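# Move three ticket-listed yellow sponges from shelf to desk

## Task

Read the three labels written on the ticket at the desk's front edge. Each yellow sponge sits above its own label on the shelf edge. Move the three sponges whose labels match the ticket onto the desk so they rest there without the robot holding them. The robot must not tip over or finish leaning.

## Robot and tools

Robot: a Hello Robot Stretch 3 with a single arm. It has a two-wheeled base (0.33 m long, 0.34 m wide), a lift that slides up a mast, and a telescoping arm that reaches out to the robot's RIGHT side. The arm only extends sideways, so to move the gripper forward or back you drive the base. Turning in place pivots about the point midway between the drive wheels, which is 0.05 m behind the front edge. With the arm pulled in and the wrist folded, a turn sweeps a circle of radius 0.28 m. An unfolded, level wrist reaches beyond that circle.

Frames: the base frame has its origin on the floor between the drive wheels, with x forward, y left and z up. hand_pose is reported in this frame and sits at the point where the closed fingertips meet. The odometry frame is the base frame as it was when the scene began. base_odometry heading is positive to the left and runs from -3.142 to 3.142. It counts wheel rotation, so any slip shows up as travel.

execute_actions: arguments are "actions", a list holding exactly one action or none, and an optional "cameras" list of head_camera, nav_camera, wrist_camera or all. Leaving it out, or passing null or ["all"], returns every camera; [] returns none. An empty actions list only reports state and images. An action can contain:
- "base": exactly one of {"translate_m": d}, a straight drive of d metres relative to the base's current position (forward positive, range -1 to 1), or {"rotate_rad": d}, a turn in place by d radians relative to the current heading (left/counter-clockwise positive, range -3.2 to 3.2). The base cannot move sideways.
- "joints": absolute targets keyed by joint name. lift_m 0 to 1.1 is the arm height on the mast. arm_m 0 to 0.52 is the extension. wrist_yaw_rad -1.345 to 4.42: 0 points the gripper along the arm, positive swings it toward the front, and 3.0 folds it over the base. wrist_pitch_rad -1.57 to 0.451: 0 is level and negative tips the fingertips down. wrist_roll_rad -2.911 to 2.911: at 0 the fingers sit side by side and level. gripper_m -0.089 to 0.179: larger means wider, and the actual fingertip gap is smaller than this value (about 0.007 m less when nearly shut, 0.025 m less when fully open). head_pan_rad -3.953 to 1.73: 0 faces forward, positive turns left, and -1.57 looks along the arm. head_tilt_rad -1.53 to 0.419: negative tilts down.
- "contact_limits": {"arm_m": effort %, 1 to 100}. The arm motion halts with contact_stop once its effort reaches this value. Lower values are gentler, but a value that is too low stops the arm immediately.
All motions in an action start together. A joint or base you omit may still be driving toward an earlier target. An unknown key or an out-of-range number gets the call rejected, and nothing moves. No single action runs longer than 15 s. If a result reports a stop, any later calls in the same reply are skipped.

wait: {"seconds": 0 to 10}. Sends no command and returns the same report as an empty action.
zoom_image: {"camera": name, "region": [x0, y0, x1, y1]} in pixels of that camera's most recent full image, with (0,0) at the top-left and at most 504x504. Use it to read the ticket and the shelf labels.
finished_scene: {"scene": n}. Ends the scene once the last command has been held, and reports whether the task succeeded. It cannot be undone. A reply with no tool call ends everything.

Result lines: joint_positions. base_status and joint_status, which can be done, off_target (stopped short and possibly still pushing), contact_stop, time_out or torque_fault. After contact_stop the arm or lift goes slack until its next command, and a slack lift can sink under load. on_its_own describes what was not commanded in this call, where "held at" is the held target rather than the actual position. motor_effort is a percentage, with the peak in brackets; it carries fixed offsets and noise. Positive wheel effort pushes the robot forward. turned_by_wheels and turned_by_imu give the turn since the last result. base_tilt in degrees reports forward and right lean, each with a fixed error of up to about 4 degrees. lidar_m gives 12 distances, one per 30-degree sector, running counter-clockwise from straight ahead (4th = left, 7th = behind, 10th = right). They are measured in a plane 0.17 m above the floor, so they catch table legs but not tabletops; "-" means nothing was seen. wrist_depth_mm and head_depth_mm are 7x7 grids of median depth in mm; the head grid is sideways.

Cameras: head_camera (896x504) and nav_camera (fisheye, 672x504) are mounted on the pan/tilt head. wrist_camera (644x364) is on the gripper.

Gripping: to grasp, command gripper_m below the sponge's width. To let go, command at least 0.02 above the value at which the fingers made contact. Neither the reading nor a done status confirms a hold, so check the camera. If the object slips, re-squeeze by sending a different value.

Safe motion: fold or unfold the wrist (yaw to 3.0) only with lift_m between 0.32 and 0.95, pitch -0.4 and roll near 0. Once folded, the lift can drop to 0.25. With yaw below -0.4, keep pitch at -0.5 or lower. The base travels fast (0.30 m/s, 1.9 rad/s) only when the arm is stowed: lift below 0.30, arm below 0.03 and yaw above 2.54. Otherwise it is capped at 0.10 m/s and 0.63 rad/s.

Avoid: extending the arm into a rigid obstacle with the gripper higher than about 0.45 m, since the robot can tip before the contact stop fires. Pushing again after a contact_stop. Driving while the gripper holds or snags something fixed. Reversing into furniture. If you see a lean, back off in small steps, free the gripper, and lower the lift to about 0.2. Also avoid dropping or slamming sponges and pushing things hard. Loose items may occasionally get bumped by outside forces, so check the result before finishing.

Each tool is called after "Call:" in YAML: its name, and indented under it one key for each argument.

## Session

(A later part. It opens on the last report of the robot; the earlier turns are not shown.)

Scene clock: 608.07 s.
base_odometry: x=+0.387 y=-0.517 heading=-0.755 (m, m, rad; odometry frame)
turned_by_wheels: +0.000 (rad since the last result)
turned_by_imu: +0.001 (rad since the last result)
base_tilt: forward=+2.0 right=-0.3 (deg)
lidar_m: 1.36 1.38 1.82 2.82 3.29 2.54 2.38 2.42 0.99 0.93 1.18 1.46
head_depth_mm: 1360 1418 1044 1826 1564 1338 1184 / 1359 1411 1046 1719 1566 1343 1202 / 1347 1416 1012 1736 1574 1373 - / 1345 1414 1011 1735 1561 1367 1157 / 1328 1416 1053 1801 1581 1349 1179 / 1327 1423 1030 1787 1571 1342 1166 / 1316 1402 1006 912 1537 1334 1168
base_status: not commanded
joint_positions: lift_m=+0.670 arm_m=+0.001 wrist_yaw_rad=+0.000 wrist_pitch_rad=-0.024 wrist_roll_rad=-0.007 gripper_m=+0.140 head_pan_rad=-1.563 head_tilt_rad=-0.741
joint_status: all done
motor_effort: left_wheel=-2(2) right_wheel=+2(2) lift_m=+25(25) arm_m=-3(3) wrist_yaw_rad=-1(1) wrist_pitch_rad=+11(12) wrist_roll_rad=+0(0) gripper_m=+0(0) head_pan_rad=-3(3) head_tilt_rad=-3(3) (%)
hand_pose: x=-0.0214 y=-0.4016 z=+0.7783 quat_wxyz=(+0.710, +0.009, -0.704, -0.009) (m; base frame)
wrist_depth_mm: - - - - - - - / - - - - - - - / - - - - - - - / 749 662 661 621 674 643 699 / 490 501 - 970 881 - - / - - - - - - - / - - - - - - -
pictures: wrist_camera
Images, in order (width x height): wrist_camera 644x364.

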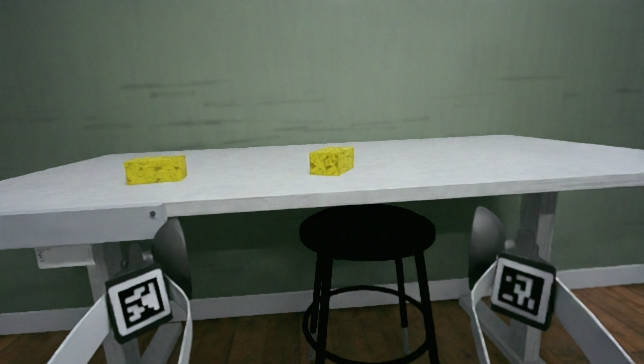

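Call:
execute_actions:
  actions:
    - {"joints":{"lift_m":0.36,"wrist_pitch_rad":-0.4,"wrist_yaw_rad":2.65,"head_pan_rad":0,"head_tilt_rad":-0.6,"gripper_m":0.03}}
  cameras: []

Call:
execute_actions:
  actions:
    - {"joints":{"lift_m":0.29}}
  cameras: []

Call:
execute_actions:
  actions:
    - {"base":{"rotate_rad":2.27}}
  cameras: []

Call:
execute_actions:
  actions:
    - {"base":{"translate_m":1.0}}
  cameras: []

Call:
execute_actions:
  actions:
    - {"base":{"translate_m":1.0}}
  cameras: []

Call:
execute_actions:
  actions:
    - {"base":{"translate_m":0.45}}
  cameras: ["head_camera","nav_camera"]

Scene clock: 632.67 s.
base_odometry: x=+0.387 y=-0.517 heading=-0.755 (m, m, rad; odometry frame)
turned_by_wheels: +0.000 (rad since the last result)
turned_by_imu: +0.001 (rad since the last result)
base_tilt: forward=+1.9 right=-0.3 (deg)
lidar_m: 1.37 1.38 1.82 2.82 3.25 2.53 2.38 2.42 0.98 0.93 1.19 1.46
head_depth_mm: 1169 1292 1445 1652 1770 1462 1239 / 1167 1279 1436 1633 1773 1452 1246 / 1156 1285 1425 1604 1744 1452 1242 / 1149 1271 1415 1588 1726 1463 1241 / 1140 1255 1398 1576 1714 1457 1234 / 1131 1246 1389 1582 1722 1458 1238 / 1126 1260 1398 1580 1722 1471 1238
base_status: not commanded
joint_positions: lift_m=+0.360 arm_m=+0.001 wrist_yaw_rad=+2.648 wrist_pitch_rad=-0.416 wrist_roll_rad=-0.007 gripper_m=+0.030 head_pan_rad=-0.007 head_tilt_rad=-0.606
joint_status: all done
motor_effort: left_wheel=-1(1) right_wheel=+2(2) lift_m=+20(22) arm_m=-2(3) wrist_yaw_rad=+2(5) wrist_pitch_rad=+8(11) wrist_roll_rad=+0(0) gripper_m=+0(83) head_pan_rad=+4(52) head_tilt_rad=+2(12) (%)
hand_pose: x=+0.0851 y=+0.0518 z=+0.3732 quat_wxyz=(+0.311, +0.704, -0.026, +0.638) (m; base frame)
wrist_depth_mm: - - - - - - - / - - - - - - - / - - - - - - - / 949 924 914 879 907 872 872 / 749 740 752 734 748 711 705 / - 637 654 611 - 594 610 / - 544 546 537 524 514 510
pictures: none
No camera images: the call's "cameras" was empty. Leave "cameras" out to get every camera's image.

Scene clock: 634.13 s.
base_odometry: x=+0.387 y=-0.517 heading=-0.755 (m, m, rad; odometry frame)
turned_by_wheels: +0.000 (rad since the last result)
turned_by_imu: +0.000 (rad since the last result)
base_tilt: forward=+2.0 right=-0.4 (deg)
lidar_m: 1.37 1.38 1.82 2.83 3.26 2.53 2.38 2.43 0.99 0.93 1.18 1.46
head_depth_mm: 1171 1292 1440 1648 1771 1455 1243 / 1163 1280 1437 1624 1776 1465 1241 / 1155 1277 1432 1618 1740 1453 1239 / 1152 1272 1418 1593 1737 1459 1242 / 1141 1256 1404 1571 1720 1464 1236 / 1137 1250 1384 1571 1710 1461 1237 / 1130 1256 1408 1589 1727 1463 1242
base_status: not commanded
joint_positions: lift_m=+0.290 arm_m=+0.001 wrist_yaw_rad=+2.648 wrist_pitch_rad=-0.417 wrist_roll_rad=-0.007 gripper_m=+0.030 head_pan_rad=-0.007 head_tilt_rad=-0.606
joint_status: all done
motor_effort: left_wheel=-2(1) right_wheel=+2(2) lift_m=+20(20) arm_m=-3(3) wrist_yaw_rad=+2(2) wrist_pitch_rad=+8(8) wrist_roll_rad=+0(0) gripper_m=+0(0) head_pan_rad=+4(5) head_tilt_rad=+3(2) (%)
hand_pose: x=+0.0851 y=+0.0518 z=+0.3031 quat_wxyz=(+0.311, +0.704, -0.026, +0.638) (m; base frame)
wrist_depth_mm: - - - - - - - / - - - - - - - / - - - 989 998 927 925 / 808 804 775 763 749 756 708 / 642 639 635 612 623 600 601 / - 541 546 519 - 508 503 / - 479 - 460 448 443 440
pictures: none
No camera images: the call's "cameras" was empty. Leave "cameras" out to get every camera's image.

Scene clock: 636.87 s.
base_odometry: x=+0.387 y=-0.517 heading=+1.515 (m, m, rad; odometry frame)
turned_by_wheels: +2.270 (rad since the last result)
turned_by_imu: +2.280 (rad since the last result)
base_tilt: forward=+2.0 right=-0.4 (deg)
lidar_m: 3.10 2.41 2.38 2.02 1.27 0.93 1.19 1.39 1.37 1.48 2.19 2.92
head_depth_mm: 2758 2969 3038 2252 1773 1456 1244 / 2946 3211 3072 2265 1769 1467 1242 / 3149 3401 3072 2248 1766 1472 1240 / 3309 3651 3071 2234 1786 1469 1241 / 3059 3254 3067 2270 1786 1457 1247 / 2743 2946 3033 2246 1759 1461 1237 / 2449 2675 2764 2255 1784 1461 1236
base_status: done
joint_positions: lift_m=+0.290 arm_m=+0.001 wrist_yaw_rad=+2.649 wrist_pitch_rad=-0.417 wrist_roll_rad=-0.007 gripper_m=+0.030 head_pan_rad=-0.007 head_tilt_rad=-0.605
joint_status: not commanded
motor_effort: left_wheel=-3(7) right_wheel=+2(10) lift_m=+20(20) arm_m=-3(3) wrist_yaw_rad=+2(2) wrist_pitch_rad=+8(8) wrist_roll_rad=+0(0) gripper_m=+0(0) head_pan_rad=+4(4) head_tilt_rad=+2(2) (%)
hand_pose: x=+0.0850 y=+0.0518 z=+0.3031 quat_wxyz=(+0.311, +0.704, -0.026, +0.638) (m; base frame)
wrist_depth_mm: - - - - - - - / - - - - - - - / - - - 984 969 935 923 / 806 800 783 757 763 740 725 / 647 644 633 615 626 604 589 / - 543 552 518 - 509 508 / - 480 - 453 447 445 439
pictures: none
No camera images: the call's "cameras" was empty. Leave "cameras" out to get every camera's image.

Scene clock: 641.80 s.
base_odometry: x=+0.443 y=+0.481 heading=+1.515 (m, m, rad; odometry frame)
turned_by_wheels: +0.000 (rad since the last result)
turned_by_imu: +0.006 (rad since the last result)
base_tilt: forward=+2.0 right=-0.3 (deg)
lidar_m: 2.32 1.82 1.79 1.92 2.39 1.82 2.18 2.00 1.97 2.12 2.18 2.14
head_depth_mm: 2111 2244 2449 2264 1764 1464 1239 / 2227 2350 2558 2268 1766 1459 1242 / 2391 2564 2668 2251 1769 1460 1236 / 2462 2738 2941 2261 1765 1455 1242 / 2259 2475 2647 2248 1783 1455 1238 / 2045 2220 2404 2256 1775 1460 1225 / 1858 1989 2155 2202 1767 1471 1236
base_status: done
joint_positions: lift_m=+0.290 arm_m=+0.001 wrist_yaw_rad=+2.649 wrist_pitch_rad=-0.417 wrist_roll_rad=-0.007 gripper_m=+0.030 head_pan_rad=-0.007 head_tilt_rad=-0.605
joint_status: not commanded
motor_effort: left_wheel=-2(5) right_wheel=+2(9) lift_m=+20(20) arm_m=-3(3) wrist_yaw_rad=+2(2) wrist_pitch_rad=+8(8) wrist_roll_rad=+0(0) gripper_m=+0(1) head_pan_rad=+5(4) head_tilt_rad=+2(2) (%)
hand_pose: x=+0.0850 y=+0.0517 z=+0.3031 quat_wxyz=(+0.311, +0.704, -0.026, +0.638) (m; base frame)
wrist_depth_mm: - - - - - - - / - - - - - - - / - - - 968 961 958 943 / 803 795 780 770 752 729 730 / 665 649 638 620 633 592 600 / - 541 548 526 - 522 507 / - 476 - 457 446 448 437
pictures: none
No camera images: the call's "cameras" was empty. Leave "cameras" out to get every camera's image.

Scene clock: 646.73 s.
base_odometry: x=+0.499 y=+1.480 heading=+1.515 (m, m, rad; odometry frame)
turned_by_wheels: +0.000 (rad since the last result)
turned_by_imu: +0.006 (rad since the last result)
base_tilt: forward=+2.0 right=-0.3 (deg)
lidar_m: 1.41 1.22 1.21 1.29 1.93 2.77 3.15 2.60 2.22 1.74 1.61 1.29
head_depth_mm: 1385 1435 1567 1753 1673 1461 1243 / 1477 1392 1526 1748 1716 1460 1241 / 1581 1728 1927 2097 1771 1474 1238 / 1666 1822 2032 2176 1769 1477 1240 / 1506 1639 1802 1984 1772 1459 1249 / 1351 1472 1604 1767 1767 1458 1237 / 1241 1322 1447 1559 1667 1459 1237
base_status: done
joint_positions: lift_m=+0.290 arm_m=+0.001 wrist_yaw_rad=+2.649 wrist_pitch_rad=-0.417 wrist_roll_rad=-0.007 gripper_m=+0.030 head_pan_rad=-0.007 head_tilt_rad=-0.605
joint_status: not commanded
motor_effort: left_wheel=-1(5) right_wheel=+2(8) lift_m=+20(20) arm_m=-3(3) wrist_yaw_rad=+1(2) wrist_pitch_rad=+8(8) wrist_roll_rad=+0(0) gripper_m=-1(0) head_pan_rad=+5(4) head_tilt_rad=+2(2) (%)
hand_pose: x=+0.0850 y=+0.0517 z=+0.3030 quat_wxyz=(+0.311, +0.704, -0.025, +0.638) (m; base frame)
wrist_depth_mm: - - - - - - - / - - - - - - - / - - - - 994 995 927 / 821 796 764 773 752 727 732 / 636 635 639 635 629 594 600 / - 534 551 520 - 514 505 / - 475 - 456 446 442 443
pictures: none
No camera images: the call's "cameras" was empty. Leave "cameras" out to get every camera's image.

Scene clock: 649.97 s.
base_odometry: x=+0.524 y=+1.929 heading=+1.515 (m, m, rad; odometry frame)
turned_by_wheels: +0.000 (rad since the last result)
turned_by_imu: +0.003 (rad since the last result)
base_tilt: forward=+2.0 right=-0.4 (deg)
lidar_m: 0.97 0.95 0.94 1.01 1.51 3.13 3.52 2.86 2.40 1.57 1.01 0.96
head_depth_mm: 1069 1118 1030 1207 1456 1362 1243 / 1131 1243 1364 1485 1495 1381 1247 / 1209 1323 1472 1637 1736 1456 1242 / 1276 1403 1556 1771 1776 1456 1242 / 1155 1271 1391 1551 1670 1459 1236 / 1050 1133 1231 1359 1509 1459 1240 / 953 1023 1110 1207 1326 1391 1242
base_status: done
joint_positions: lift_m=+0.290 arm_m=+0.001 wrist_yaw_rad=+2.649 wrist_pitch_rad=-0.417 wrist_roll_rad=-0.007 gripper_m=+0.030 head_pan_rad=-0.007 head_tilt_rad=-0.605
joint_status: not commanded
motor_effort: left_wheel=+0(6) right_wheel=+2(10) lift_m=+20(20) arm_m=-3(3) wrist_yaw_rad=+1(2) wrist_pitch_rad=+8(8) wrist_roll_rad=+0(0) gripper_m=+0(0) head_pan_rad=+4(5) head_tilt_rad=+2(2) (%)
hand_pose: x=+0.0850 y=+0.0517 z=+0.3030 quat_wxyz=(+0.311, +0.704, -0.025, +0.638) (m; base frame)
wrist_depth_mm: - 995 948 908 901 857 829 / - - - - 986 937 901 / - - - 989 965 943 923 / 813 796 771 755 757 743 727 / 655 641 644 629 628 608 594 / - 534 543 530 542 512 504 / - 474 - 456 449 447 438
pictures: head_camera (sideways: a quarter turn clockwise sets it upright), nav_camera (sideways: a quarter turn counterclockwise sets it upright)
Images, in order (width x height): head_camera 896x504, nav_camera 672x504.

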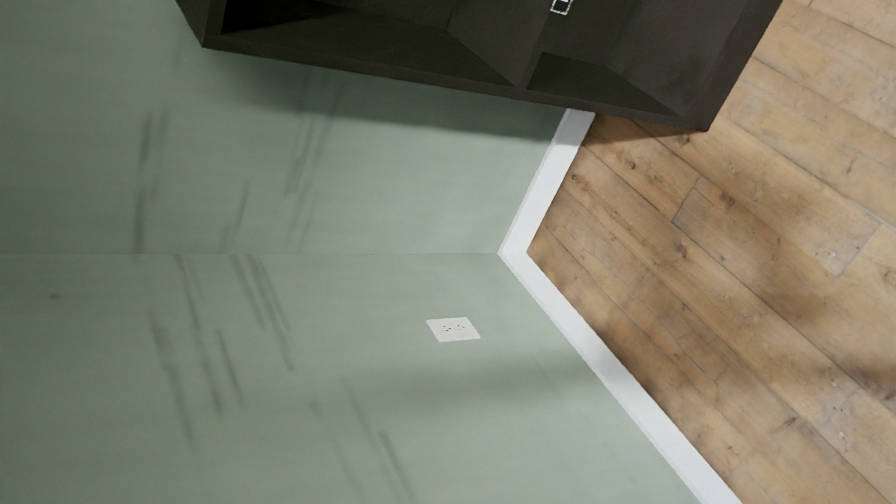

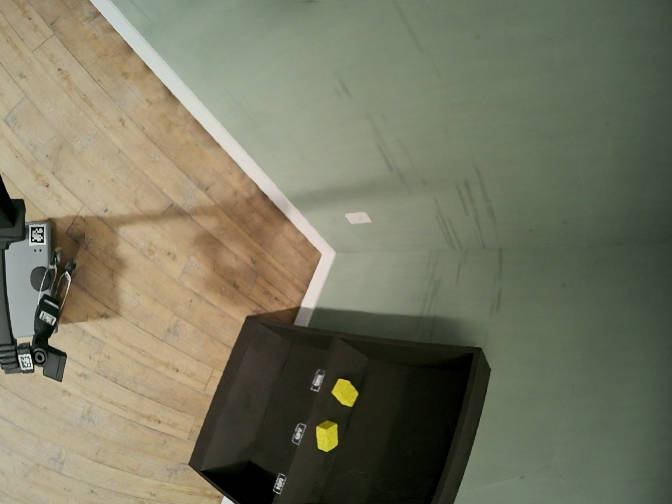

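Call:
execute_actions:
  actions:
    - {"base":{"rotate_rad":0.875},"joints":{"head_pan_rad":-1.57,"head_tilt_rad":-0.7}}
  cameras: []

Call:
execute_actions:
  actions:
    - {"base":{"translate_m":0.22},"joints":{"lift_m":0.40}}
  cameras: []

Call:
execute_actions:
  actions:
    - {"joints":{"lift_m":0.53,"wrist_yaw_rad":0,"gripper_m":0.15}}
  cameras: []

Call:
execute_actions:
  actions:
    - {"joints":{"wrist_pitch_rad":0}}

Scene clock: 671.37 s.
base_odometry: x=+0.524 y=+1.929 heading=+2.389 (m, m, rad; odometry frame)
turned_by_wheels: +0.875 (rad since the last result)
turned_by_imu: +0.879 (rad since the last result)
base_tilt: forward=+2.0 right=-0.3 (deg)
lidar_m: 0.94 0.96 1.26 3.00 3.16 2.98 2.40 1.71 1.01 1.17 0.96 0.99
head_depth_mm: 1013 1110 1212 1224 1508 1379 1193 / 1009 1124 1280 1238 1504 1389 1187 / 1010 1124 1278 1274 1498 1389 1189 / 1009 1113 1255 1183 1507 1380 1196 / 1008 1112 1254 1200 1508 1390 1194 / 1007 1106 1244 1202 1461 1379 1191 / 1001 1077 1150 1197 1592 1385 1195
base_status: done
joint_positions: lift_m=+0.290 arm_m=+0.001 wrist_yaw_rad=+2.649 wrist_pitch_rad=-0.417 wrist_roll_rad=-0.007 gripper_m=+0.030 head_pan_rad=-1.563 head_tilt_rad=-0.692
joint_status: all done
motor_effort: left_wheel=-1(6) right_wheel=+2(8) lift_m=+20(21) arm_m=-3(4) wrist_yaw_rad=+2(1) wrist_pitch_rad=+8(8) wrist_roll_rad=+0(0) gripper_m=-1(0) head_pan_rad=-3(48) head_tilt_rad=-3(9) (%)
hand_pose: x=+0.0850 y=+0.0517 z=+0.3030 quat_wxyz=(+0.311, +0.704, -0.025, +0.638) (m; base frame)
wrist_depth_mm: - - - - - 921 754 / - - - - - 961 771 / - - - 990 963 906 797 / 807 789 775 780 752 718 719 / 657 643 634 633 627 615 596 / - 547 547 520 539 506 506 / - 482 - 457 444 446 439
pictures: none
No camera images: the call's "cameras" was empty. Leave "cameras" out to get every camera's image.

Scene clock: 674.93 s.
base_odometry: x=+0.363 y=+2.079 heading=+2.389 (m, m, rad; odometry frame)
turned_by_wheels: +0.000 (rad since the last result)
turned_by_imu: +0.002 (rad since the last result)
base_tilt: forward=+1.9 right=-0.4 (deg)
lidar_m: 0.72 0.74 0.96 2.31 3.32 3.20 2.62 1.83 1.12 0.89 1.08 0.76
head_depth_mm: 1006 1116 1268 1229 1502 1379 1190 / 997 1106 1264 1195 1494 1385 1191 / 999 1099 1257 1235 1509 1378 1192 / 997 1096 1248 1198 1509 1377 1194 / 994 1075 1191 1190 1520 1385 1195 / 1026 1131 1299 1504 1627 1376 1192 / 1019 1146 1294 1500 1645 1380 1200
base_status: done
joint_positions: lift_m=+0.400 arm_m=+0.001 wrist_yaw_rad=+2.649 wrist_pitch_rad=-0.417 wrist_roll_rad=-0.007 gripper_m=+0.030 head_pan_rad=-1.563 head_tilt_rad=-0.692
joint_status: all done
motor_effort: left_wheel=-2(6) right_wheel=+2(9) lift_m=+25(26) arm_m=-2(3) wrist_yaw_rad=+2(2) wrist_pitch_rad=+8(8) wrist_roll_rad=+0(0) gripper_m=+0(0) head_pan_rad=-4(4) head_tilt_rad=-2(3) (%)
hand_pose: x=+0.0849 y=+0.0517 z=+0.4127 quat_wxyz=(+0.311, +0.704, -0.025, +0.638) (m; base frame)
wrist_depth_mm: - - - - 902 678 547 / - - - - 937 724 576 / - - - - - 775 612 / - 986 - 973 970 787 634 / 828 804 813 796 795 761 643 / - 678 676 668 687 642 632 / - 582 561 568 556 565 556
pictures: none
No camera images: the call's "cameras" was empty. Leave "cameras" out to get every camera's image.

Scene clock: 677.27 s.
base_odometry: x=+0.363 y=+2.079 heading=+2.389 (m, m, rad; odometry frame)
turned_by_wheels: +0.000 (rad since the last result)
turned_by_imu: +0.000 (rad since the last result)
base_tilt: forward=+1.9 right=-0.4 (deg)
lidar_m: 0.72 0.74 0.97 2.31 3.31 3.21 2.62 1.83 1.11 0.90 1.08 0.76
head_depth_mm: 1005 1110 1265 1222 1500 1378 1193 / 1002 1112 1253 1185 1496 1383 1187 / 995 1101 1243 1236 1510 1380 1215 / 993 1100 1248 1192 1508 1383 1215 / 1000 1073 1198 1197 1518 1376 1192 / 1021 1126 1297 1513 1625 1377 1193 / 1020 1144 1290 1490 1641 1385 1191
base_status: not commanded
joint_positions: lift_m=+0.530 arm_m=+0.001 wrist_yaw_rad=+0.002 wrist_pitch_rad=-0.417 wrist_roll_rad=-0.007 gripper_m=+0.150 head_pan_rad=-1.563 head_tilt_rad=-0.692
joint_status: all done
motor_effort: left_wheel=-1(2) right_wheel=+2(2) lift_m=+25(26) arm_m=-3(3) wrist_yaw_rad=-2(3) wrist_pitch_rad=+8(8) wrist_roll_rad=+0(0) gripper_m=+0(82) head_pan_rad=-4(4) head_tilt_rad=-3(3) (%)
hand_pose: x=-0.0211 y=-0.3705 z=+0.5427 quat_wxyz=(+0.694, +0.148, -0.689, -0.146) (m; base frame)
wrist_depth_mm: 862 893 693 650 671 760 686 / 931 966 915 921 969 972 795 / - - - - - - - / 991 - - - - 971 - / 953 - 978 909 920 914 942 / 835 - 827 840 815 803 797 / 740 711 719 714 710 694 693
pictures: none
No camera images: the call's "cameras" was empty. Leave "cameras" out to get every camera's image.

Scene clock: 678.33 s.
base_odometry: x=+0.363 y=+2.079 heading=+2.389 (m, m, rad; odometry frame)
turned_by_wheels: +0.000 (rad since the last result)
turned_by_imu: +0.000 (rad since the last result)
base_tilt: forward=+2.0 right=-0.4 (deg)
lidar_m: 0.72 0.73 0.96 2.31 3.30 3.19 2.62 1.83 1.11 0.90 1.08 0.76
head_depth_mm: 1005 1120 1267 1231 1516 1374 1192 / 998 1112 1256 1193 1496 1375 1187 / 998 1101 1250 1223 1498 1372 1217 / 998 1092 1247 1193 1517 1374 1218 / 995 1077 1194 1190 1521 1385 1191 / 1020 1130 1300 1487 1646 1387 1191 / 1018 1145 1294 1499 1634 1378 1195
base_status: not commanded
joint_positions: lift_m=+0.530 arm_m=+0.001 wrist_yaw_rad=+0.002 wrist_pitch_rad=-0.026 wrist_roll_rad=-0.007 gripper_m=+0.150 head_pan_rad=-1.563 head_tilt_rad=-0.692
joint_status: all done
motor_effort: left_wheel=-2(2) right_wheel=+2(2) lift_m=+25(25) arm_m=-3(3) wrist_yaw_rad=-2(3) wrist_pitch_rad=+12(12) wrist_roll_rad=+0(0) gripper_m=+0(0) head_pan_rad=-4(3) head_tilt_rad=-2(3) (%)
hand_pose: x=-0.0209 y=-0.4016 z=+0.6379 quat_wxyz=(+0.710, +0.010, -0.704, -0.009) (m; base frame)
wrist_depth_mm: 892 903 862 873 900 905 726 / 931 942 890 921 917 927 767 / 910 966 913 934 967 923 829 / 985 - 924 783 765 879 828 / 971 - - 975 - - - / 949 - - - - - - / 903 - - 945 937 911 960
pictures: head_camera (sideways: a quarter turn clockwise sets it upright), nav_camera (sideways: a quarter turn counterclockwise sets it upright), wrist_camera
Images, in order (width x height): head_camera 896x504, nav_camera 672x504, wrist_camera 644x364.

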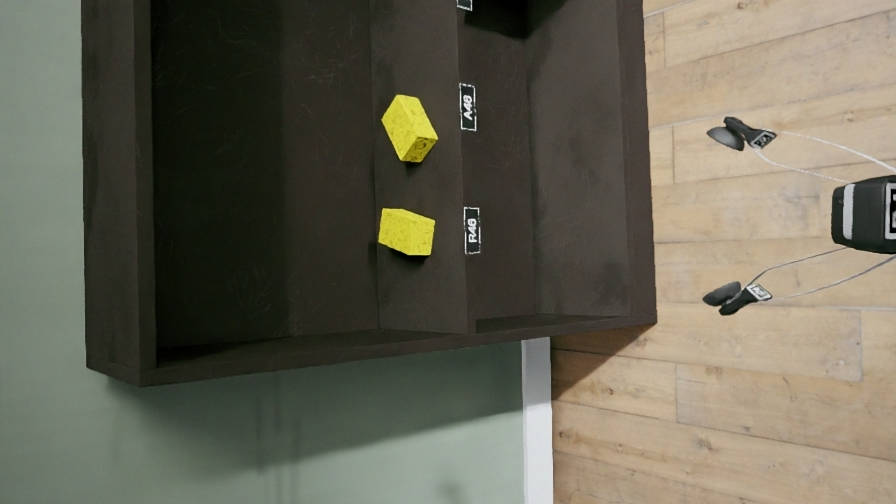

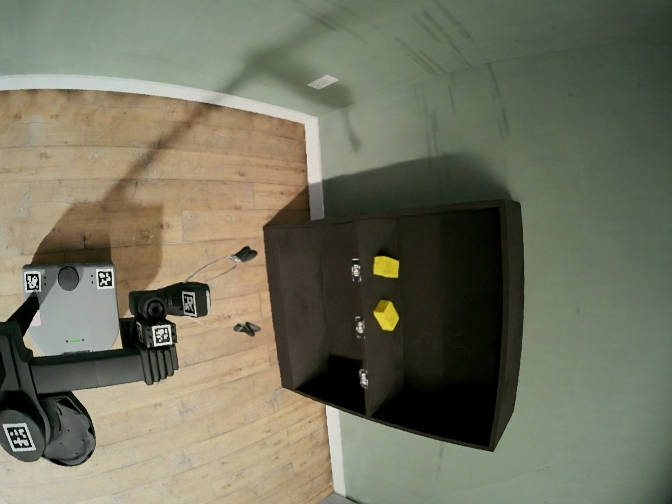

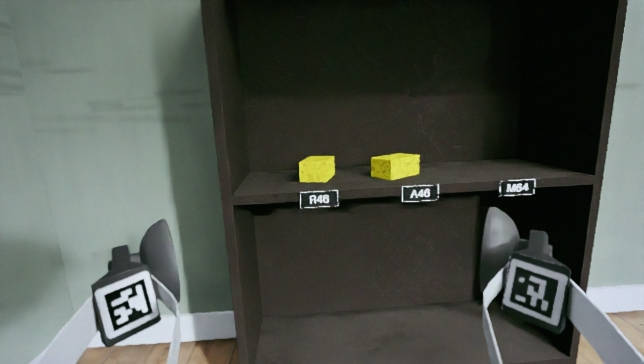

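Call:
execute_actions:
  actions:
    - {"base":{"rotate_rad":0.55}}
  cameras: []

Call:
execute_actions:
  actions:
    - {"base":{"translate_m":-0.34}}
  cameras: []

Call:
execute_actions:
  actions:
    - {"base":{"rotate_rad":-0.55}}
  cameras: []

Call:
execute_actions:
  actions:
    - {"base":{"translate_m":0.31},"joints":{"lift_m":0.50}}
  cameras: ["head_camera","wrist_camera"]

Scene clock: 697.53 s.
base_odometry: x=+0.363 y=+2.079 heading=+2.939 (m, m, rad; odometry frame)
turned_by_wheels: +0.550 (rad since the last result)
turned_by_imu: +0.554 (rad since the last result)
base_tilt: forward=+2.1 right=-0.4 (deg)
lidar_m: 0.74 0.99 2.54 3.24 3.19 2.62 1.77 1.11 0.90 1.05 0.75 0.72
head_depth_mm: 1027 1130 1256 1353 1429 1345 1193 / 1081 1189 1340 1515 1621 1384 1191 / 1133 1260 1426 1624 1637 1377 1222 / 1171 1308 1480 1703 1647 1385 1217 / 1045 1148 1271 1428 1567 1388 1187 / 914 995 1093 1211 1347 1363 1199 / 815 877 960 1039 1147 1265 1198
base_status: done
joint_positions: lift_m=+0.530 arm_m=+0.001 wrist_yaw_rad=+0.001 wrist_pitch_rad=-0.025 wrist_roll_rad=-0.007 gripper_m=+0.150 head_pan_rad=-1.563 head_tilt_rad=-0.692
joint_status: not commanded
motor_effort: left_wheel=+0(4) right_wheel=+2(6) lift_m=+25(25) arm_m=-3(3) wrist_yaw_rad=-1(2) wrist_pitch_rad=+12(11) wrist_roll_rad=+0(0) gripper_m=+0(0) head_pan_rad=-4(4) head_tilt_rad=-3(3) (%)
hand_pose: x=-0.0212 y=-0.4016 z=+0.6381 quat_wxyz=(+0.710, +0.009, -0.704, -0.009) (m; base frame)
wrist_depth_mm: 518 646 824 - 908 762 709 / 518 642 860 - 981 794 733 / 532 651 862 - 978 812 750 / 529 648 897 - - 687 609 / 544 634 909 - - 829 792 / 531 - 912 - - 938 790 / 521 673 903 - - 872 808
pictures: none
No camera images: the call's "cameras" was empty. Leave "cameras" out to get every camera's image.

Scene clock: 701.90 s.
base_odometry: x=+0.696 y=+2.011 heading=+2.939 (m, m, rad; odometry frame)
turned_by_wheels: +0.000 (rad since the last result)
turned_by_imu: -0.002 (rad since the last result)
base_tilt: forward=+2.0 right=-0.3 (deg)
lidar_m: 1.05 1.40 3.33 3.27 2.87 2.30 1.54 0.82 1.00 0.84 1.07 1.02
head_depth_mm: 875 794 1027 1119 1017 1272 1188 / 918 794 1091 1085 1397 1303 1188 / 961 915 1089 1150 1429 1337 1216 / 1028 858 975 1107 1395 1362 1215 / 1094 1225 1401 1654 1644 1376 1198 / 1159 1312 1501 1700 1633 1382 1197 / 1157 1264 1374 1489 1560 1387 1184
base_status: done
joint_positions: lift_m=+0.530 arm_m=+0.001 wrist_yaw_rad=+0.001 wrist_pitch_rad=-0.025 wrist_roll_rad=-0.007 gripper_m=+0.150 head_pan_rad=-1.563 head_tilt_rad=-0.692
joint_status: not commanded
motor_effort: left_wheel=-1(5) right_wheel=+2(3) lift_m=+25(25) arm_m=-3(3) wrist_yaw_rad=-1(2) wrist_pitch_rad=+11(11) wrist_roll_rad=+0(0) gripper_m=+0(0) head_pan_rad=-3(4) head_tilt_rad=-3(3) (%)
hand_pose: x=-0.0212 y=-0.4016 z=+0.6381 quat_wxyz=(+0.710, +0.009, -0.704, -0.009) (m; base frame)
wrist_depth_mm: 776 965 - 717 737 660 582 / 771 976 - 714 741 660 592 / 792 985 - 717 793 698 623 / 800 968 - 661 647 564 605 / 799 955 - 777 803 498 448 / 802 - - 880 878 791 658 / 785 - - 896 874 781 723
pictures: none
No camera images: the call's "cameras" was empty. Leave "cameras" out to get every camera's image.

Scene clock: 703.73 s.
base_odometry: x=+0.696 y=+2.011 heading=+2.389 (m, m, rad; odometry frame)
turned_by_wheels: -0.550 (rad since the last result)
turned_by_imu: -0.553 (rad since the last result)
base_tilt: forward=+2.0 right=-0.4 (deg)
lidar_m: 1.02 1.04 1.37 3.26 3.80 2.91 2.31 1.55 0.82 1.00 0.84 1.08
head_depth_mm: 881 789 981 1007 1444 1368 1192 / 875 790 1083 1152 1373 1335 1193 / 875 793 1082 1152 1437 1319 1222 / 874 796 1072 1154 1435 1327 1210 / 873 798 1068 1152 1419 1323 1191 / 871 799 1061 1114 1414 1316 1192 / 864 799 1052 1142 1295 1305 1194
base_status: done
joint_positions: lift_m=+0.530 arm_m=+0.001 wrist_yaw_rad=+0.001 wrist_pitch_rad=-0.025 wrist_roll_rad=-0.007 gripper_m=+0.150 head_pan_rad=-1.563 head_tilt_rad=-0.692
joint_status: not commanded
motor_effort: left_wheel=+3(6) right_wheel=-4(7) lift_m=+25(25) arm_m=-3(2) wrist_yaw_rad=-1(1) wrist_pitch_rad=+11(11) wrist_roll_rad=+0(0) gripper_m=+0(0) head_pan_rad=-3(4) head_tilt_rad=-3(3) (%)
hand_pose: x=-0.0212 y=-0.4016 z=+0.6381 quat_wxyz=(+0.710, +0.009, -0.704, -0.009) (m; base frame)
wrist_depth_mm: 626 694 715 725 707 581 806 / 623 718 756 745 753 578 826 / 620 732 763 769 792 635 830 / 619 749 710 763 715 647 899 / 535 530 564 811 778 664 914 / 583 - 848 843 891 622 992 / 549 831 868 871 884 963 971
pictures: none
No camera images: the call's "cameras" was empty. Leave "cameras" out to get every camera's image.

Scene clock: 707.80 s.
base_odometry: x=+0.470 y=+2.223 heading=+2.389 (m, m, rad; odometry frame)
turned_by_wheels: +0.000 (rad since the last result)
turned_by_imu: +0.002 (rad since the last result)
base_tilt: forward=+2.0 right=-0.3 (deg)
lidar_m: 0.71 0.72 0.95 2.26 3.43 3.23 2.62 1.56 0.98 0.72 1.06 0.75
head_depth_mm: 862 791 1059 1149 1421 1326 1191 / 859 792 1052 1143 1415 1320 1188 / 862 794 1051 1134 1404 1319 1219 / 857 794 1045 1128 1400 1298 1214 / 859 743 1023 1083 1177 1320 1196 / 863 921 1078 1271 1509 1374 1195 / 864 970 1097 1265 1505 1378 1192
base_status: done
joint_positions: lift_m=+0.500 arm_m=+0.001 wrist_yaw_rad=+0.001 wrist_pitch_rad=-0.024 wrist_roll_rad=-0.007 gripper_m=+0.150 head_pan_rad=-1.563 head_tilt_rad=-0.692
joint_status: all done
motor_effort: left_wheel=+2(7) right_wheel=-4(4) lift_m=+20(22) arm_m=-3(3) wrist_yaw_rad=+0(1) wrist_pitch_rad=+11(11) wrist_roll_rad=+0(0) gripper_m=+0(1) head_pan_rad=-4(5) head_tilt_rad=-3(3) (%)
hand_pose: x=-0.0212 y=-0.4016 z=+0.6086 quat_wxyz=(+0.710, +0.009, -0.704, -0.008) (m; base frame)
wrist_depth_mm: 718 725 684 693 709 723 706 / 748 769 691 715 740 753 696 / 784 763 675 742 749 776 714 / 781 796 566 577 574 565 554 / 844 828 625 804 835 835 718 / 841 - 808 822 845 877 714 / 862 904 823 862 860 849 780
pictures: head_camera (sideways: a quarter turn clockwise sets it upright), wrist_camera
Images, in order (width x height): head_camera 896x504, wrist_camera 644x364.

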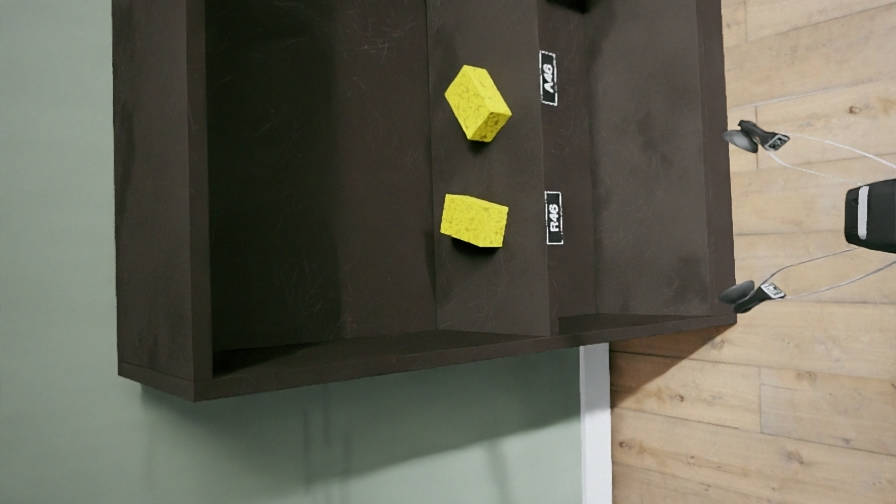

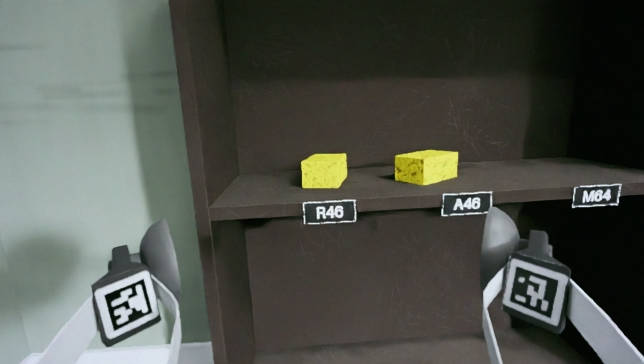

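Call:
execute_actions:
  actions:
    - {"joints":{"arm_m":0.3,"gripper_m":0.125},"contact_limits":{"arm_m":14}}
  cameras: []

Call:
execute_actions:
  actions:
    - {"joints":{"lift_m":0.484}}
  cameras: ["wrist_camera","head_camera"]

Scene clock: 719.07 s.
base_odometry: x=+0.470 y=+2.223 heading=+2.389 (m, m, rad; odometry frame)
turned_by_wheels: +0.000 (rad since the last result)
turned_by_imu: +0.001 (rad since the last result)
base_tilt: forward=+2.0 right=-0.4 (deg)
lidar_m: 0.71 0.72 0.95 2.27 3.80 3.22 2.61 1.56 0.98 0.72 1.06 0.75
head_depth_mm: 861 791 1061 1153 1423 1314 1187 / 864 790 1058 1138 1415 1328 - / 860 793 1046 1137 1220 1307 1194 / 857 794 1044 1134 1391 1315 1194 / 862 740 1017 1086 1166 1322 1190 / 864 922 1077 1268 1507 1377 1195 / 865 969 1099 1268 1499 1384 1199
base_status: not commanded
joint_positions: lift_m=+0.500 arm_m=+0.300 wrist_yaw_rad=+0.001 wrist_pitch_rad=-0.024 wrist_roll_rad=-0.007 gripper_m=+0.125 head_pan_rad=-1.563 head_tilt_rad=-0.692
joint_status: all done
motor_effort: left_wheel=+2(3) right_wheel=-4(3) lift_m=+20(20) arm_m=+3(0) wrist_yaw_rad=-1(0) wrist_pitch_rad=+11(11) wrist_roll_rad=+0(0) gripper_m=-1(80) head_pan_rad=-3(3) head_tilt_rad=-3(3) (%)
contact_limits: arm_m 14 (drawing in: default 17, maximum 28; extending or still: default 23, maximum 37)
hand_pose: x=-0.0213 y=-0.7002 z=+0.6087 quat_wxyz=(+0.710, +0.009, -0.704, -0.008) (m; base frame)
wrist_depth_mm: 228 347 408 408 422 423 439 / 225 337 416 424 433 444 444 / 222 335 428 441 447 462 472 / 219 323 439 449 462 461 476 / 217 302 372 274 350 270 306 / 214 265 259 252 246 - 236 / 201 192 198 195 202 206 208
pictures: none
No camera images: the call's "cameras" was empty. Leave "cameras" out to get every camera's image.

Scene clock: 719.93 s.
base_odometry: x=+0.470 y=+2.223 heading=+2.389 (m, m, rad; odometry frame)
turned_by_wheels: +0.000 (rad since the last result)
turned_by_imu: +0.000 (rad since the last result)
base_tilt: forward=+2.1 right=-0.3 (deg)
lidar_m: 0.71 0.73 0.95 2.27 3.43 3.21 2.61 1.56 0.98 0.72 1.06 0.75
head_depth_mm: 859 793 1067 1148 1427 1315 1194 / 860 790 1062 1143 1425 1321 1172 / 859 794 1053 1135 1402 - 1189 / 860 793 1043 1134 1399 1300 1193 / 857 739 1022 1088 1172 1318 1191 / 866 924 1081 1274 1505 1381 1191 / 865 966 1099 1259 1497 1382 1193
base_status: not commanded
joint_positions: lift_m=+0.484 arm_m=+0.300 wrist_yaw_rad=+0.001 wrist_pitch_rad=-0.024 wrist_roll_rad=-0.007 gripper_m=+0.125 head_pan_rad=-1.563 head_tilt_rad=-0.692
joint_status: all done
motor_effort: left_wheel=+3(3) right_wheel=-3(3) lift_m=+20(21) arm_m=+2(3) wrist_yaw_rad=-1(1) wrist_pitch_rad=+11(11) wrist_roll_rad=+0(0) gripper_m=+0(1) head_pan_rad=-4(4) head_tilt_rad=-2(3) (%)
hand_pose: x=-0.0213 y=-0.7002 z=+0.5927 quat_wxyz=(+0.710, +0.009, -0.704, -0.008) (m; base frame)
wrist_depth_mm: 227 345 403 411 421 428 434 / 223 339 411 422 428 443 454 / 222 329 428 440 440 457 467 / 218 327 445 331 457 296 463 / 217 297 325 272 307 268 287 / 208 246 224 222 216 - 208 / 187 188 191 193 199 534 542
pictures: head_camera (sideways: a quarter turn clockwise sets it upright), wrist_camera
Images, in order (width x height): head_camera 896x504, wrist_camera 644x364.

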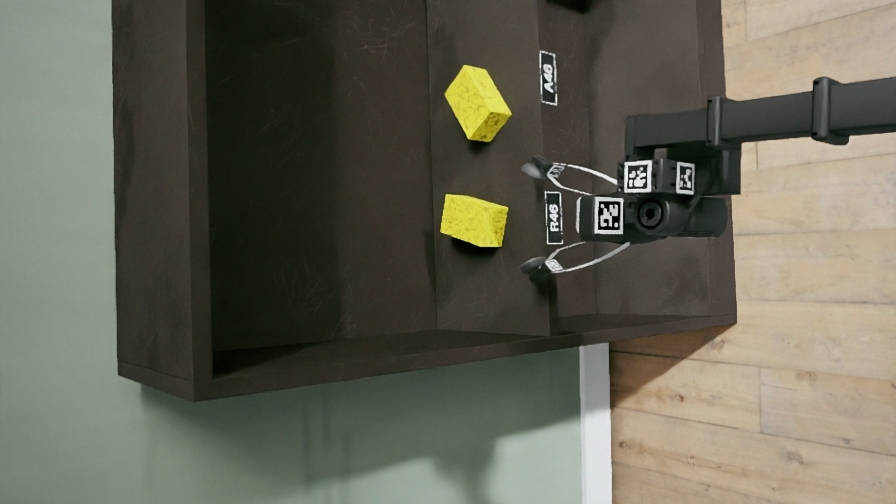

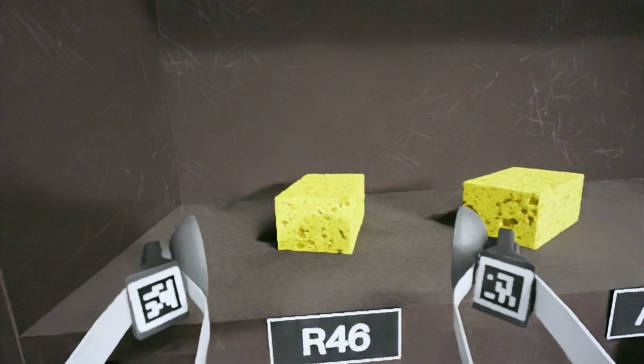

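Call:
execute_actions:
  actions:
    - {"joints":{"arm_m":0.425},"contact_limits":{"arm_m":14}}
  cameras: ["wrist_camera"]

Call:
execute_actions:
  actions:
    - {"joints":{"gripper_m":0.03}}
  cameras: ["wrist_camera"]

Scene clock: 728.10 s.
base_odometry: x=+0.470 y=+2.223 heading=+2.389 (m, m, rad; odometry frame)
turned_by_wheels: +0.000 (rad since the last result)
turned_by_imu: +0.001 (rad since the last result)
base_tilt: forward=+2.0 right=-0.3 (deg)
lidar_m: 0.71 0.72 0.95 2.27 3.43 3.23 2.61 1.56 0.98 0.72 1.06 0.75
head_depth_mm: 858 790 1067 1150 1428 1316 1185 / 862 789 1058 1144 1416 1321 1173 / 857 793 1052 1138 - 1315 1193 / 856 793 1044 1128 1394 1296 1197 / 855 740 1020 1089 1171 1316 1200 / 867 921 1060 1269 1504 1388 1189 / 865 966 1097 1273 1507 1378 1192
base_status: not commanded
joint_positions: lift_m=+0.484 arm_m=+0.425 wrist_yaw_rad=+0.001 wrist_pitch_rad=-0.024 wrist_roll_rad=-0.007 gripper_m=+0.125 head_pan_rad=-1.563 head_tilt_rad=-0.692
joint_status: all done
motor_effort: left_wheel=+3(3) right_wheel=-3(4) lift_m=+20(20) arm_m=+2(0) wrist_yaw_rad=-1(1) wrist_pitch_rad=+11(11) wrist_roll_rad=+0(0) gripper_m=+0(0) head_pan_rad=-4(3) head_tilt_rad=-3(2) (%)
contact_limits: arm_m 14 (drawing in: default 17, maximum 28; extending or still: default 23, maximum 37)
hand_pose: x=-0.0213 y=-0.8252 z=+0.5927 quat_wxyz=(+0.710, +0.009, -0.704, -0.008) (m; base frame)
wrist_depth_mm: 242 281 286 292 301 303 306 / 239 289 296 299 308 313 319 / 237 300 303 311 319 324 334 / 235 307 315 324 329 338 346 / 229 307 323 187 300 319 173 / 216 247 153 142 204 - 166 / 186 167 158 145 166 163 159
pictures: wrist_camera
Images, in order (width x height): wrist_camera 644x364.

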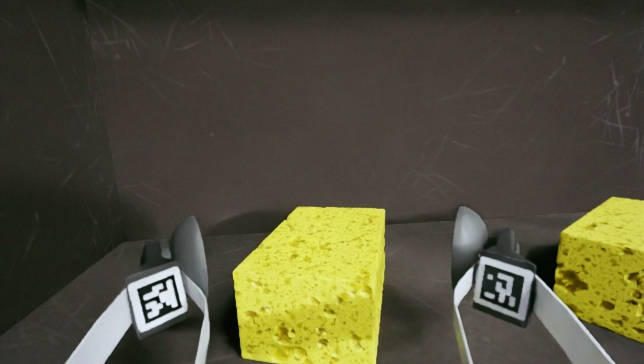

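Scene clock: 729.53 s.
base_odometry: x=+0.470 y=+2.223 heading=+2.389 (m, m, rad; odometry frame)
turned_by_wheels: +0.000 (rad since the last result)
turned_by_imu: +0.000 (rad since the last result)
base_tilt: forward=+2.0 right=-0.4 (deg)
lidar_m: 0.71 0.72 0.95 2.27 3.42 3.22 2.61 1.56 0.98 0.72 1.06 0.75
head_depth_mm: 862 791 1060 1151 1427 1316 1188 / 858 792 1056 1141 1421 1323 1168 / 857 790 1048 1136 - 1317 1195 / 855 794 1049 1133 1398 1304 1194 / 855 741 1015 1080 1174 1320 1197 / 862 919 1058 1268 1505 1365 1191 / 866 969 1099 1272 1485 1379 1194
base_status: not commanded
joint_positions: lift_m=+0.484 arm_m=+0.425 wrist_yaw_rad=+0.001 wrist_pitch_rad=-0.022 wrist_roll_rad=-0.007 gripper_m=+0.031 head_pan_rad=-1.563 head_tilt_rad=-0.692
joint_status: all done
motor_effort: left_wheel=+2(2) right_wheel=-4(4) lift_m=+20(20) arm_m=+2(3) wrist_yaw_rad=+0(1) wrist_pitch_rad=+10(11) wrist_roll_rad=+0(0) gripper_m=-16(86) head_pan_rad=-3(4) head_tilt_rad=-3(3) (%)
hand_pose: x=-0.0213 y=-0.8253 z=+0.5932 quat_wxyz=(+0.710, +0.008, -0.704, -0.008) (m; base frame)
wrist_depth_mm: 242 280 288 291 299 303 312 / 239 290 297 302 306 315 318 / 237 300 303 312 319 327 330 / 233 309 315 322 328 333 341 / 231 307 322 190 303 297 174 / 218 229 - 144 141 213 166 / 179 178 173 149 159 165 160
pictures: wrist_camera
Images, in order (width x height): wrist_camera 644x364.

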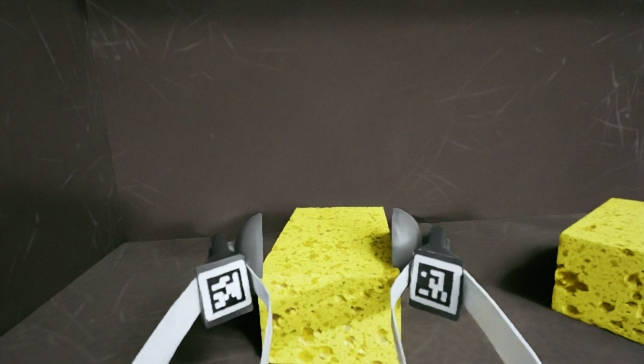

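Call:
execute_actions:
  actions:
    - {"joints":{"lift_m":0.509,"gripper_m":0.022}}
  cameras: []

Call:
execute_actions:
  actions:
    - {"joints":{"arm_m":0}}
  cameras: ["wrist_camera"]

Scene clock: 756.33 s.
base_odometry: x=+0.470 y=+2.223 heading=+2.389 (m, m, rad; odometry frame)
turned_by_wheels: +0.000 (rad since the last result)
turned_by_imu: +0.000 (rad since the last result)
base_tilt: forward=+2.0 right=-0.4 (deg)
lidar_m: 0.71 0.72 0.95 2.27 3.41 3.23 2.62 1.56 0.98 0.72 1.06 0.75
head_depth_mm: 863 790 1062 1151 1431 1322 1187 / 865 788 1054 1140 1413 1324 - / 857 791 1054 1137 - 1308 1185 / 854 794 1042 1133 1397 1303 1192 / 857 739 1022 1084 1167 1316 1190 / 864 921 1061 1274 1506 1388 1188 / 860 965 1103 1272 1493 1377 1192
base_status: not commanded
joint_positions: lift_m=+0.509 arm_m=+0.425 wrist_yaw_rad=+0.001 wrist_pitch_rad=-0.022 wrist_roll_rad=-0.007 gripper_m=+0.023 head_pan_rad=-1.563 head_tilt_rad=-0.692
joint_status: all done
motor_effort: left_wheel=+3(3) right_wheel=-3(4) lift_m=+25(25) arm_m=+2(2) wrist_yaw_rad=-1(0) wrist_pitch_rad=+10(10) wrist_roll_rad=+0(0) gripper_m=-19(59) head_pan_rad=-4(4) head_tilt_rad=-3(3) (%)
hand_pose: x=-0.0213 y=-0.8253 z=+0.6179 quat_wxyz=(+0.710, +0.008, -0.704, -0.008) (m; base frame)
wrist_depth_mm: 241 281 285 291 297 305 309 / 239 289 295 302 306 315 321 / 237 300 303 311 314 325 332 / 234 307 315 320 325 333 342 / 231 317 323 190 337 337 350 / 227 281 - 144 142 259 178 / 207 215 211 148 195 201 169
pictures: none
No camera images: the call's "cameras" was empty. Leave "cameras" out to get every camera's image.

Scene clock: 760.63 s.
base_odometry: x=+0.470 y=+2.223 heading=+2.389 (m, m, rad; odometry frame)
turned_by_wheels: +0.000 (rad since the last result)
turned_by_imu: +0.001 (rad since the last result)
base_tilt: forward=+2.0 right=-0.3 (deg)
lidar_m: 0.71 0.72 0.95 2.28 3.43 3.22 2.62 1.56 0.98 0.72 1.05 0.75
head_depth_mm: 863 794 1064 1154 1423 1314 1195 / 857 792 1057 1146 1417 1321 1195 / 856 794 1050 1138 1403 1280 1187 / 858 793 1042 1130 1396 1280 1201 / 860 745 1014 1081 1171 1322 1191 / 866 924 1080 1267 1505 1379 1192 / 865 969 1104 1267 1501 1376 1196
base_status: not commanded
joint_positions: lift_m=+0.509 arm_m=+0.001 wrist_yaw_rad=+0.000 wrist_pitch_rad=-0.022 wrist_roll_rad=-0.007 gripper_m=+0.023 head_pan_rad=-1.563 head_tilt_rad=-0.692
joint_status: all done
motor_effort: left_wheel=+2(3) right_wheel=-3(4) lift_m=+25(25) arm_m=-3(1) wrist_yaw_rad=-1(1) wrist_pitch_rad=+10(10) wrist_roll_rad=+0(0) gripper_m=-19(19) head_pan_rad=-4(4) head_tilt_rad=-3(3) (%)
hand_pose: x=-0.0214 y=-0.4017 z=+0.6179 quat_wxyz=(+0.710, +0.008, -0.704, -0.008) (m; base frame)
wrist_depth_mm: 729 735 687 680 728 729 698 / 753 757 688 716 728 749 711 / 771 765 682 729 768 778 718 / 812 795 618 670 584 605 592 / 833 831 488 189 510 829 740 / 836 864 - 144 142 862 727 / 875 883 769 148 843 874 748
pictures: wrist_camera
Images, in order (width x height): wrist_camera 644x364.

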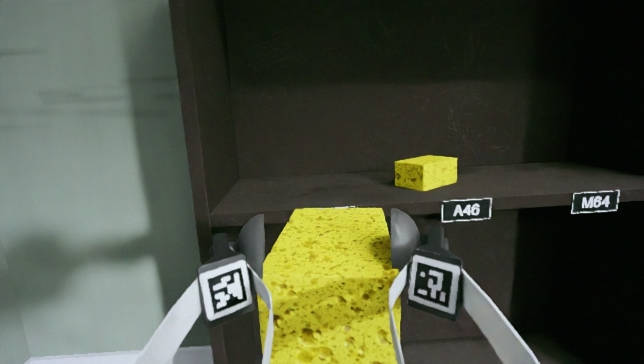

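Call:
execute_actions:
  actions:
    - {"joints":{"lift_m":0.36,"wrist_pitch_rad":-0.4,"wrist_yaw_rad":2.65,"head_pan_rad":0,"head_tilt_rad":-0.6}}
  cameras: []

Call:
execute_actions:
  actions:
    - {"joints":{"lift_m":0.29}}
  cameras: []

Call:
execute_actions:
  actions:
    - {"base":{"rotate_rad":2.18}}
  cameras: []

Call:
execute_actions:
  actions:
    - {"base":{"translate_m":1.0}}
  cameras: []

Call:
execute_actions:
  actions:
    - {"base":{"translate_m":1.0}}
  cameras: ["head_camera","nav_camera"]

Scene clock: 776.80 s.
base_odometry: x=+0.470 y=+2.223 heading=+2.389 (m, m, rad; odometry frame)
turned_by_wheels: +0.000 (rad since the last result)
turned_by_imu: +0.001 (rad since the last result)
base_tilt: forward=+2.0 right=-0.4 (deg)
lidar_m: 0.71 0.72 0.95 2.28 3.41 3.21 2.62 1.56 0.98 0.71 1.06 0.75
head_depth_mm: 578 640 716 813 934 1108 1230 / 577 637 710 805 925 1099 1223 / 574 635 708 805 922 1085 1218 / 572 630 705 801 920 1079 1210 / 570 629 702 792 914 1075 1213 / 568 628 696 791 906 1065 1203 / 565 623 696 784 903 1063 1206
base_status: not commanded
joint_positions: lift_m=+0.360 arm_m=+0.001 wrist_yaw_rad=+2.648 wrist_pitch_rad=-0.418 wrist_roll_rad=-0.007 gripper_m=+0.023 head_pan_rad=-0.007 head_tilt_rad=-0.606
joint_status: all done
motor_effort: left_wheel=+3(2) right_wheel=-3(4) lift_m=+20(22) arm_m=-2(3) wrist_yaw_rad=+3(3) wrist_pitch_rad=+8(9) wrist_roll_rad=+0(0) gripper_m=-19(19) head_pan_rad=+5(51) head_tilt_rad=+2(9) (%)
hand_pose: x=+0.0851 y=+0.0516 z=+0.3729 quat_wxyz=(+0.312, +0.704, -0.026, +0.638) (m; base frame)
wrist_depth_mm: - - - - 860 674 545 / - - - - 960 710 575 / - - - - - 760 596 / 946 915 933 884 894 777 627 / 755 767 773 189 706 708 647 / - 630 - 144 142 601 587 / - 562 539 148 511 517 509
pictures: none
No camera images: the call's "cameras" was empty. Leave "cameras" out to get every camera's image.

Scene clock: 778.27 s.
base_odometry: x=+0.470 y=+2.223 heading=+2.389 (m, m, rad; odometry frame)
turned_by_wheels: +0.000 (rad since the last result)
turned_by_imu: +0.000 (rad since the last result)
base_tilt: forward=+2.0 right=-0.3 (deg)
lidar_m: 0.71 0.72 0.95 2.27 3.81 3.23 2.61 1.56 0.98 0.72 1.06 0.75
head_depth_mm: 580 641 714 812 934 1104 1239 / 577 638 711 807 932 1098 1228 / 574 635 708 799 921 1091 1213 / 573 632 707 796 918 1082 1222 / 569 629 702 793 912 1071 1211 / 569 627 700 791 912 1064 1211 / 567 626 695 785 902 1061 1206
base_status: not commanded
joint_positions: lift_m=+0.290 arm_m=+0.001 wrist_yaw_rad=+2.648 wrist_pitch_rad=-0.418 wrist_roll_rad=-0.007 gripper_m=+0.023 head_pan_rad=-0.007 head_tilt_rad=-0.606
joint_status: all done
motor_effort: left_wheel=+3(3) right_wheel=-4(4) lift_m=+20(20) arm_m=-2(2) wrist_yaw_rad=+2(4) wrist_pitch_rad=+9(8) wrist_roll_rad=+0(0) gripper_m=-19(19) head_pan_rad=+4(4) head_tilt_rad=+2(2) (%)
hand_pose: x=+0.0850 y=+0.0516 z=+0.3028 quat_wxyz=(+0.312, +0.704, -0.025, +0.638) (m; base frame)
wrist_depth_mm: - - - - 867 671 543 / - - - - 964 715 576 / - - - 992 915 743 594 / 816 787 780 776 755 714 604 / 647 643 663 192 621 613 585 / - 543 - 144 142 516 506 / - 468 - 149 433 449 442
pictures: none
No camera images: the call's "cameras" was empty. Leave "cameras" out to get every camera's image.

Scene clock: 780.80 s.
base_odometry: x=+0.470 y=+2.223 heading=-1.714 (m, m, rad; odometry frame)
turned_by_wheels: +2.180 (rad since the last result)
turned_by_imu: +2.189 (rad since the last result)
base_tilt: forward=+2.0 right=-0.4 (deg)
lidar_m: 3.65 3.15 2.55 1.42 0.98 0.72 0.97 0.73 0.71 0.74 1.04 3.14
head_depth_mm: 3223 3499 3061 2272 1769 1471 1235 / 3384 3627 3111 2269 1778 1463 1244 / 3561 3977 3032 2250 1767 1465 1239 / 3754 - 3084 2243 1787 1463 1240 / - - 3101 2251 1767 1458 1244 / 3723 - 3077 2248 1794 1460 1243 / 3332 3578 3036 2248 1766 1462 1242
base_status: done
joint_positions: lift_m=+0.290 arm_m=+0.001 wrist_yaw_rad=+2.648 wrist_pitch_rad=-0.418 wrist_roll_rad=-0.007 gripper_m=+0.023 head_pan_rad=-0.007 head_tilt_rad=-0.605
joint_status: not commanded
motor_effort: left_wheel=-1(5) right_wheel=+2(9) lift_m=+20(20) arm_m=-2(3) wrist_yaw_rad=+3(3) wrist_pitch_rad=+8(8) wrist_roll_rad=+0(0) gripper_m=-19(19) head_pan_rad=+4(4) head_tilt_rad=+2(2) (%)
hand_pose: x=+0.0850 y=+0.0516 z=+0.3028 quat_wxyz=(+0.312, +0.704, -0.025, +0.638) (m; base frame)
wrist_depth_mm: - - - - - - - / - - - - - - - / - - 992 988 992 907 925 / 792 794 780 764 755 738 726 / 642 653 645 190 609 604 590 / - 533 - 144 141 511 506 / - 483 - 148 436 445 439
pictures: none
No camera images: the call's "cameras" was empty. Leave "cameras" out to get every camera's image.

Scene clock: 785.73 s.
base_odometry: x=+0.327 y=+1.233 heading=-1.714 (m, m, rad; odometry frame)
turned_by_wheels: +0.000 (rad since the last result)
turned_by_imu: +0.006 (rad since the last result)
base_tilt: forward=+2.0 right=-0.4 (deg)
lidar_m: 2.38 2.59 2.53 2.29 1.93 1.58 1.68 1.28 1.24 1.30 1.83 2.48
head_depth_mm: 2485 2533 2895 2235 1772 1465 1239 / 2630 2397 2976 2259 1771 1477 1244 / 2817 2909 3101 2244 1782 1458 1245 / 2989 2952 3004 2261 1775 1454 1240 / 3113 3462 3083 2261 1773 1461 1244 / 3043 3314 3097 2269 1789 1461 1238 / 2768 3004 2995 2257 1761 1464 1245
base_status: done
joint_positions: lift_m=+0.290 arm_m=+0.001 wrist_yaw_rad=+2.649 wrist_pitch_rad=-0.418 wrist_roll_rad=-0.007 gripper_m=+0.023 head_pan_rad=-0.007 head_tilt_rad=-0.605
joint_status: not commanded
motor_effort: left_wheel=-2(5) right_wheel=+2(8) lift_m=+20(20) arm_m=-3(3) wrist_yaw_rad=+2(2) wrist_pitch_rad=+8(8) wrist_roll_rad=+0(0) gripper_m=-19(19) head_pan_rad=+5(4) head_tilt_rad=+2(2) (%)
hand_pose: x=+0.0849 y=+0.0516 z=+0.3028 quat_wxyz=(+0.312, +0.704, -0.025, +0.638) (m; base frame)
wrist_depth_mm: - - - - - - - / - - - - - - - / - - - 993 955 952 906 / 825 793 763 762 764 734 727 / 648 640 664 189 610 608 595 / - 544 - 144 142 512 508 / - 481 - 148 434 445 436
pictures: none
No camera images: the call's "cameras" was empty. Leave "cameras" out to get every camera's image.

Scene clock: 790.67 s.
base_odometry: x=+0.184 y=+0.243 heading=-1.714 (m, m, rad; odometry frame)
turned_by_wheels: +0.000 (rad since the last result)
turned_by_imu: +0.006 (rad since the last result)
base_tilt: forward=+2.0 right=-0.3 (deg)
lidar_m: 1.91 2.02 1.97 2.08 2.39 2.46 2.42 1.82 1.78 1.87 2.09 1.42
head_depth_mm: 1760 1882 1448 2102 1720 1462 1239 / 1838 1974 1548 2184 1777 1456 1246 / 1956 2055 1628 2255 1781 1459 1236 / 2064 2204 1999 2179 1781 1460 1242 / 2204 2422 2703 2256 1779 1463 1243 / 2342 2560 2701 2248 1767 1452 1246 / 2168 2290 2511 2261 1780 1467 1239
base_status: done
joint_positions: lift_m=+0.290 arm_m=+0.001 wrist_yaw_rad=+2.649 wrist_pitch_rad=-0.418 wrist_roll_rad=-0.007 gripper_m=+0.023 head_pan_rad=-0.007 head_tilt_rad=-0.605
joint_status: not commanded
motor_effort: left_wheel=-2(5) right_wheel=+2(8) lift_m=+20(21) arm_m=-3(3) wrist_yaw_rad=+1(1) wrist_pitch_rad=+9(9) wrist_roll_rad=+0(0) gripper_m=-19(19) head_pan_rad=+4(4) head_tilt_rad=+2(2) (%)
hand_pose: x=+0.0849 y=+0.0516 z=+0.3027 quat_wxyz=(+0.312, +0.704, -0.025, +0.638) (m; base frame)
wrist_depth_mm: - - - - - - - / - - - - - - - / - - - 989 972 979 929 / 812 793 776 760 750 738 726 / 651 647 660 190 617 597 589 / - 532 - 144 141 515 503 / - 477 - 148 442 444 439
pictures: head_camera (sideways: a quarter turn clockwise sets it upright), nav_camera (sideways: a quarter turn counterclockwise sets it upright)
Images, in order (width x height): head_camera 896x504, nav_camera 672x504.

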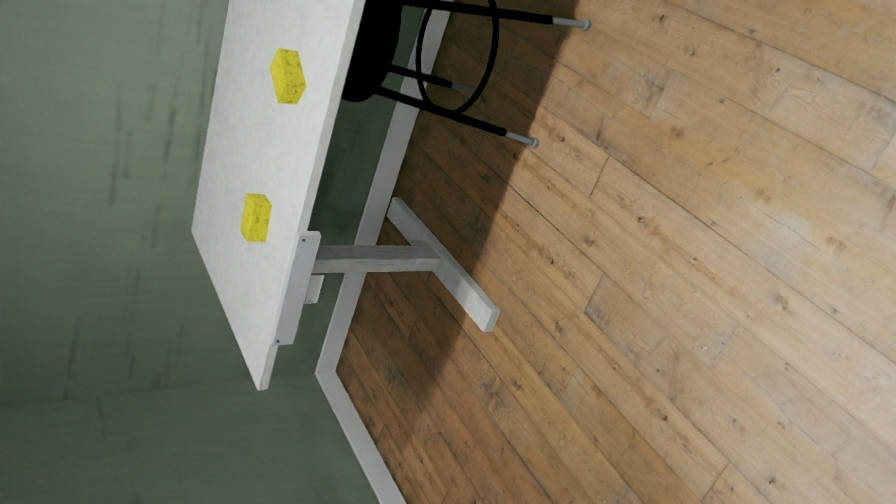

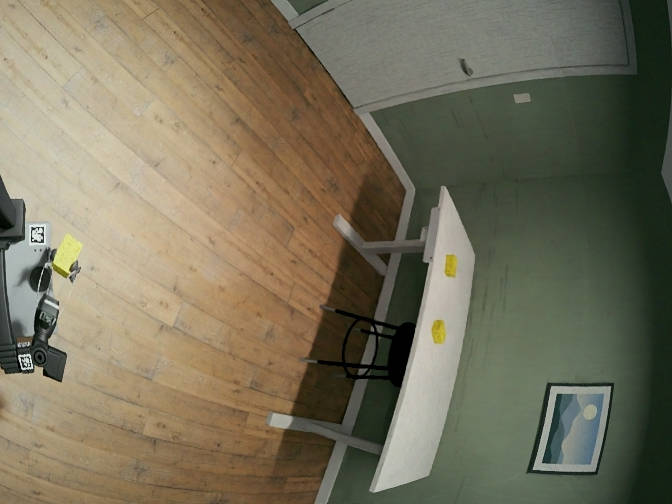

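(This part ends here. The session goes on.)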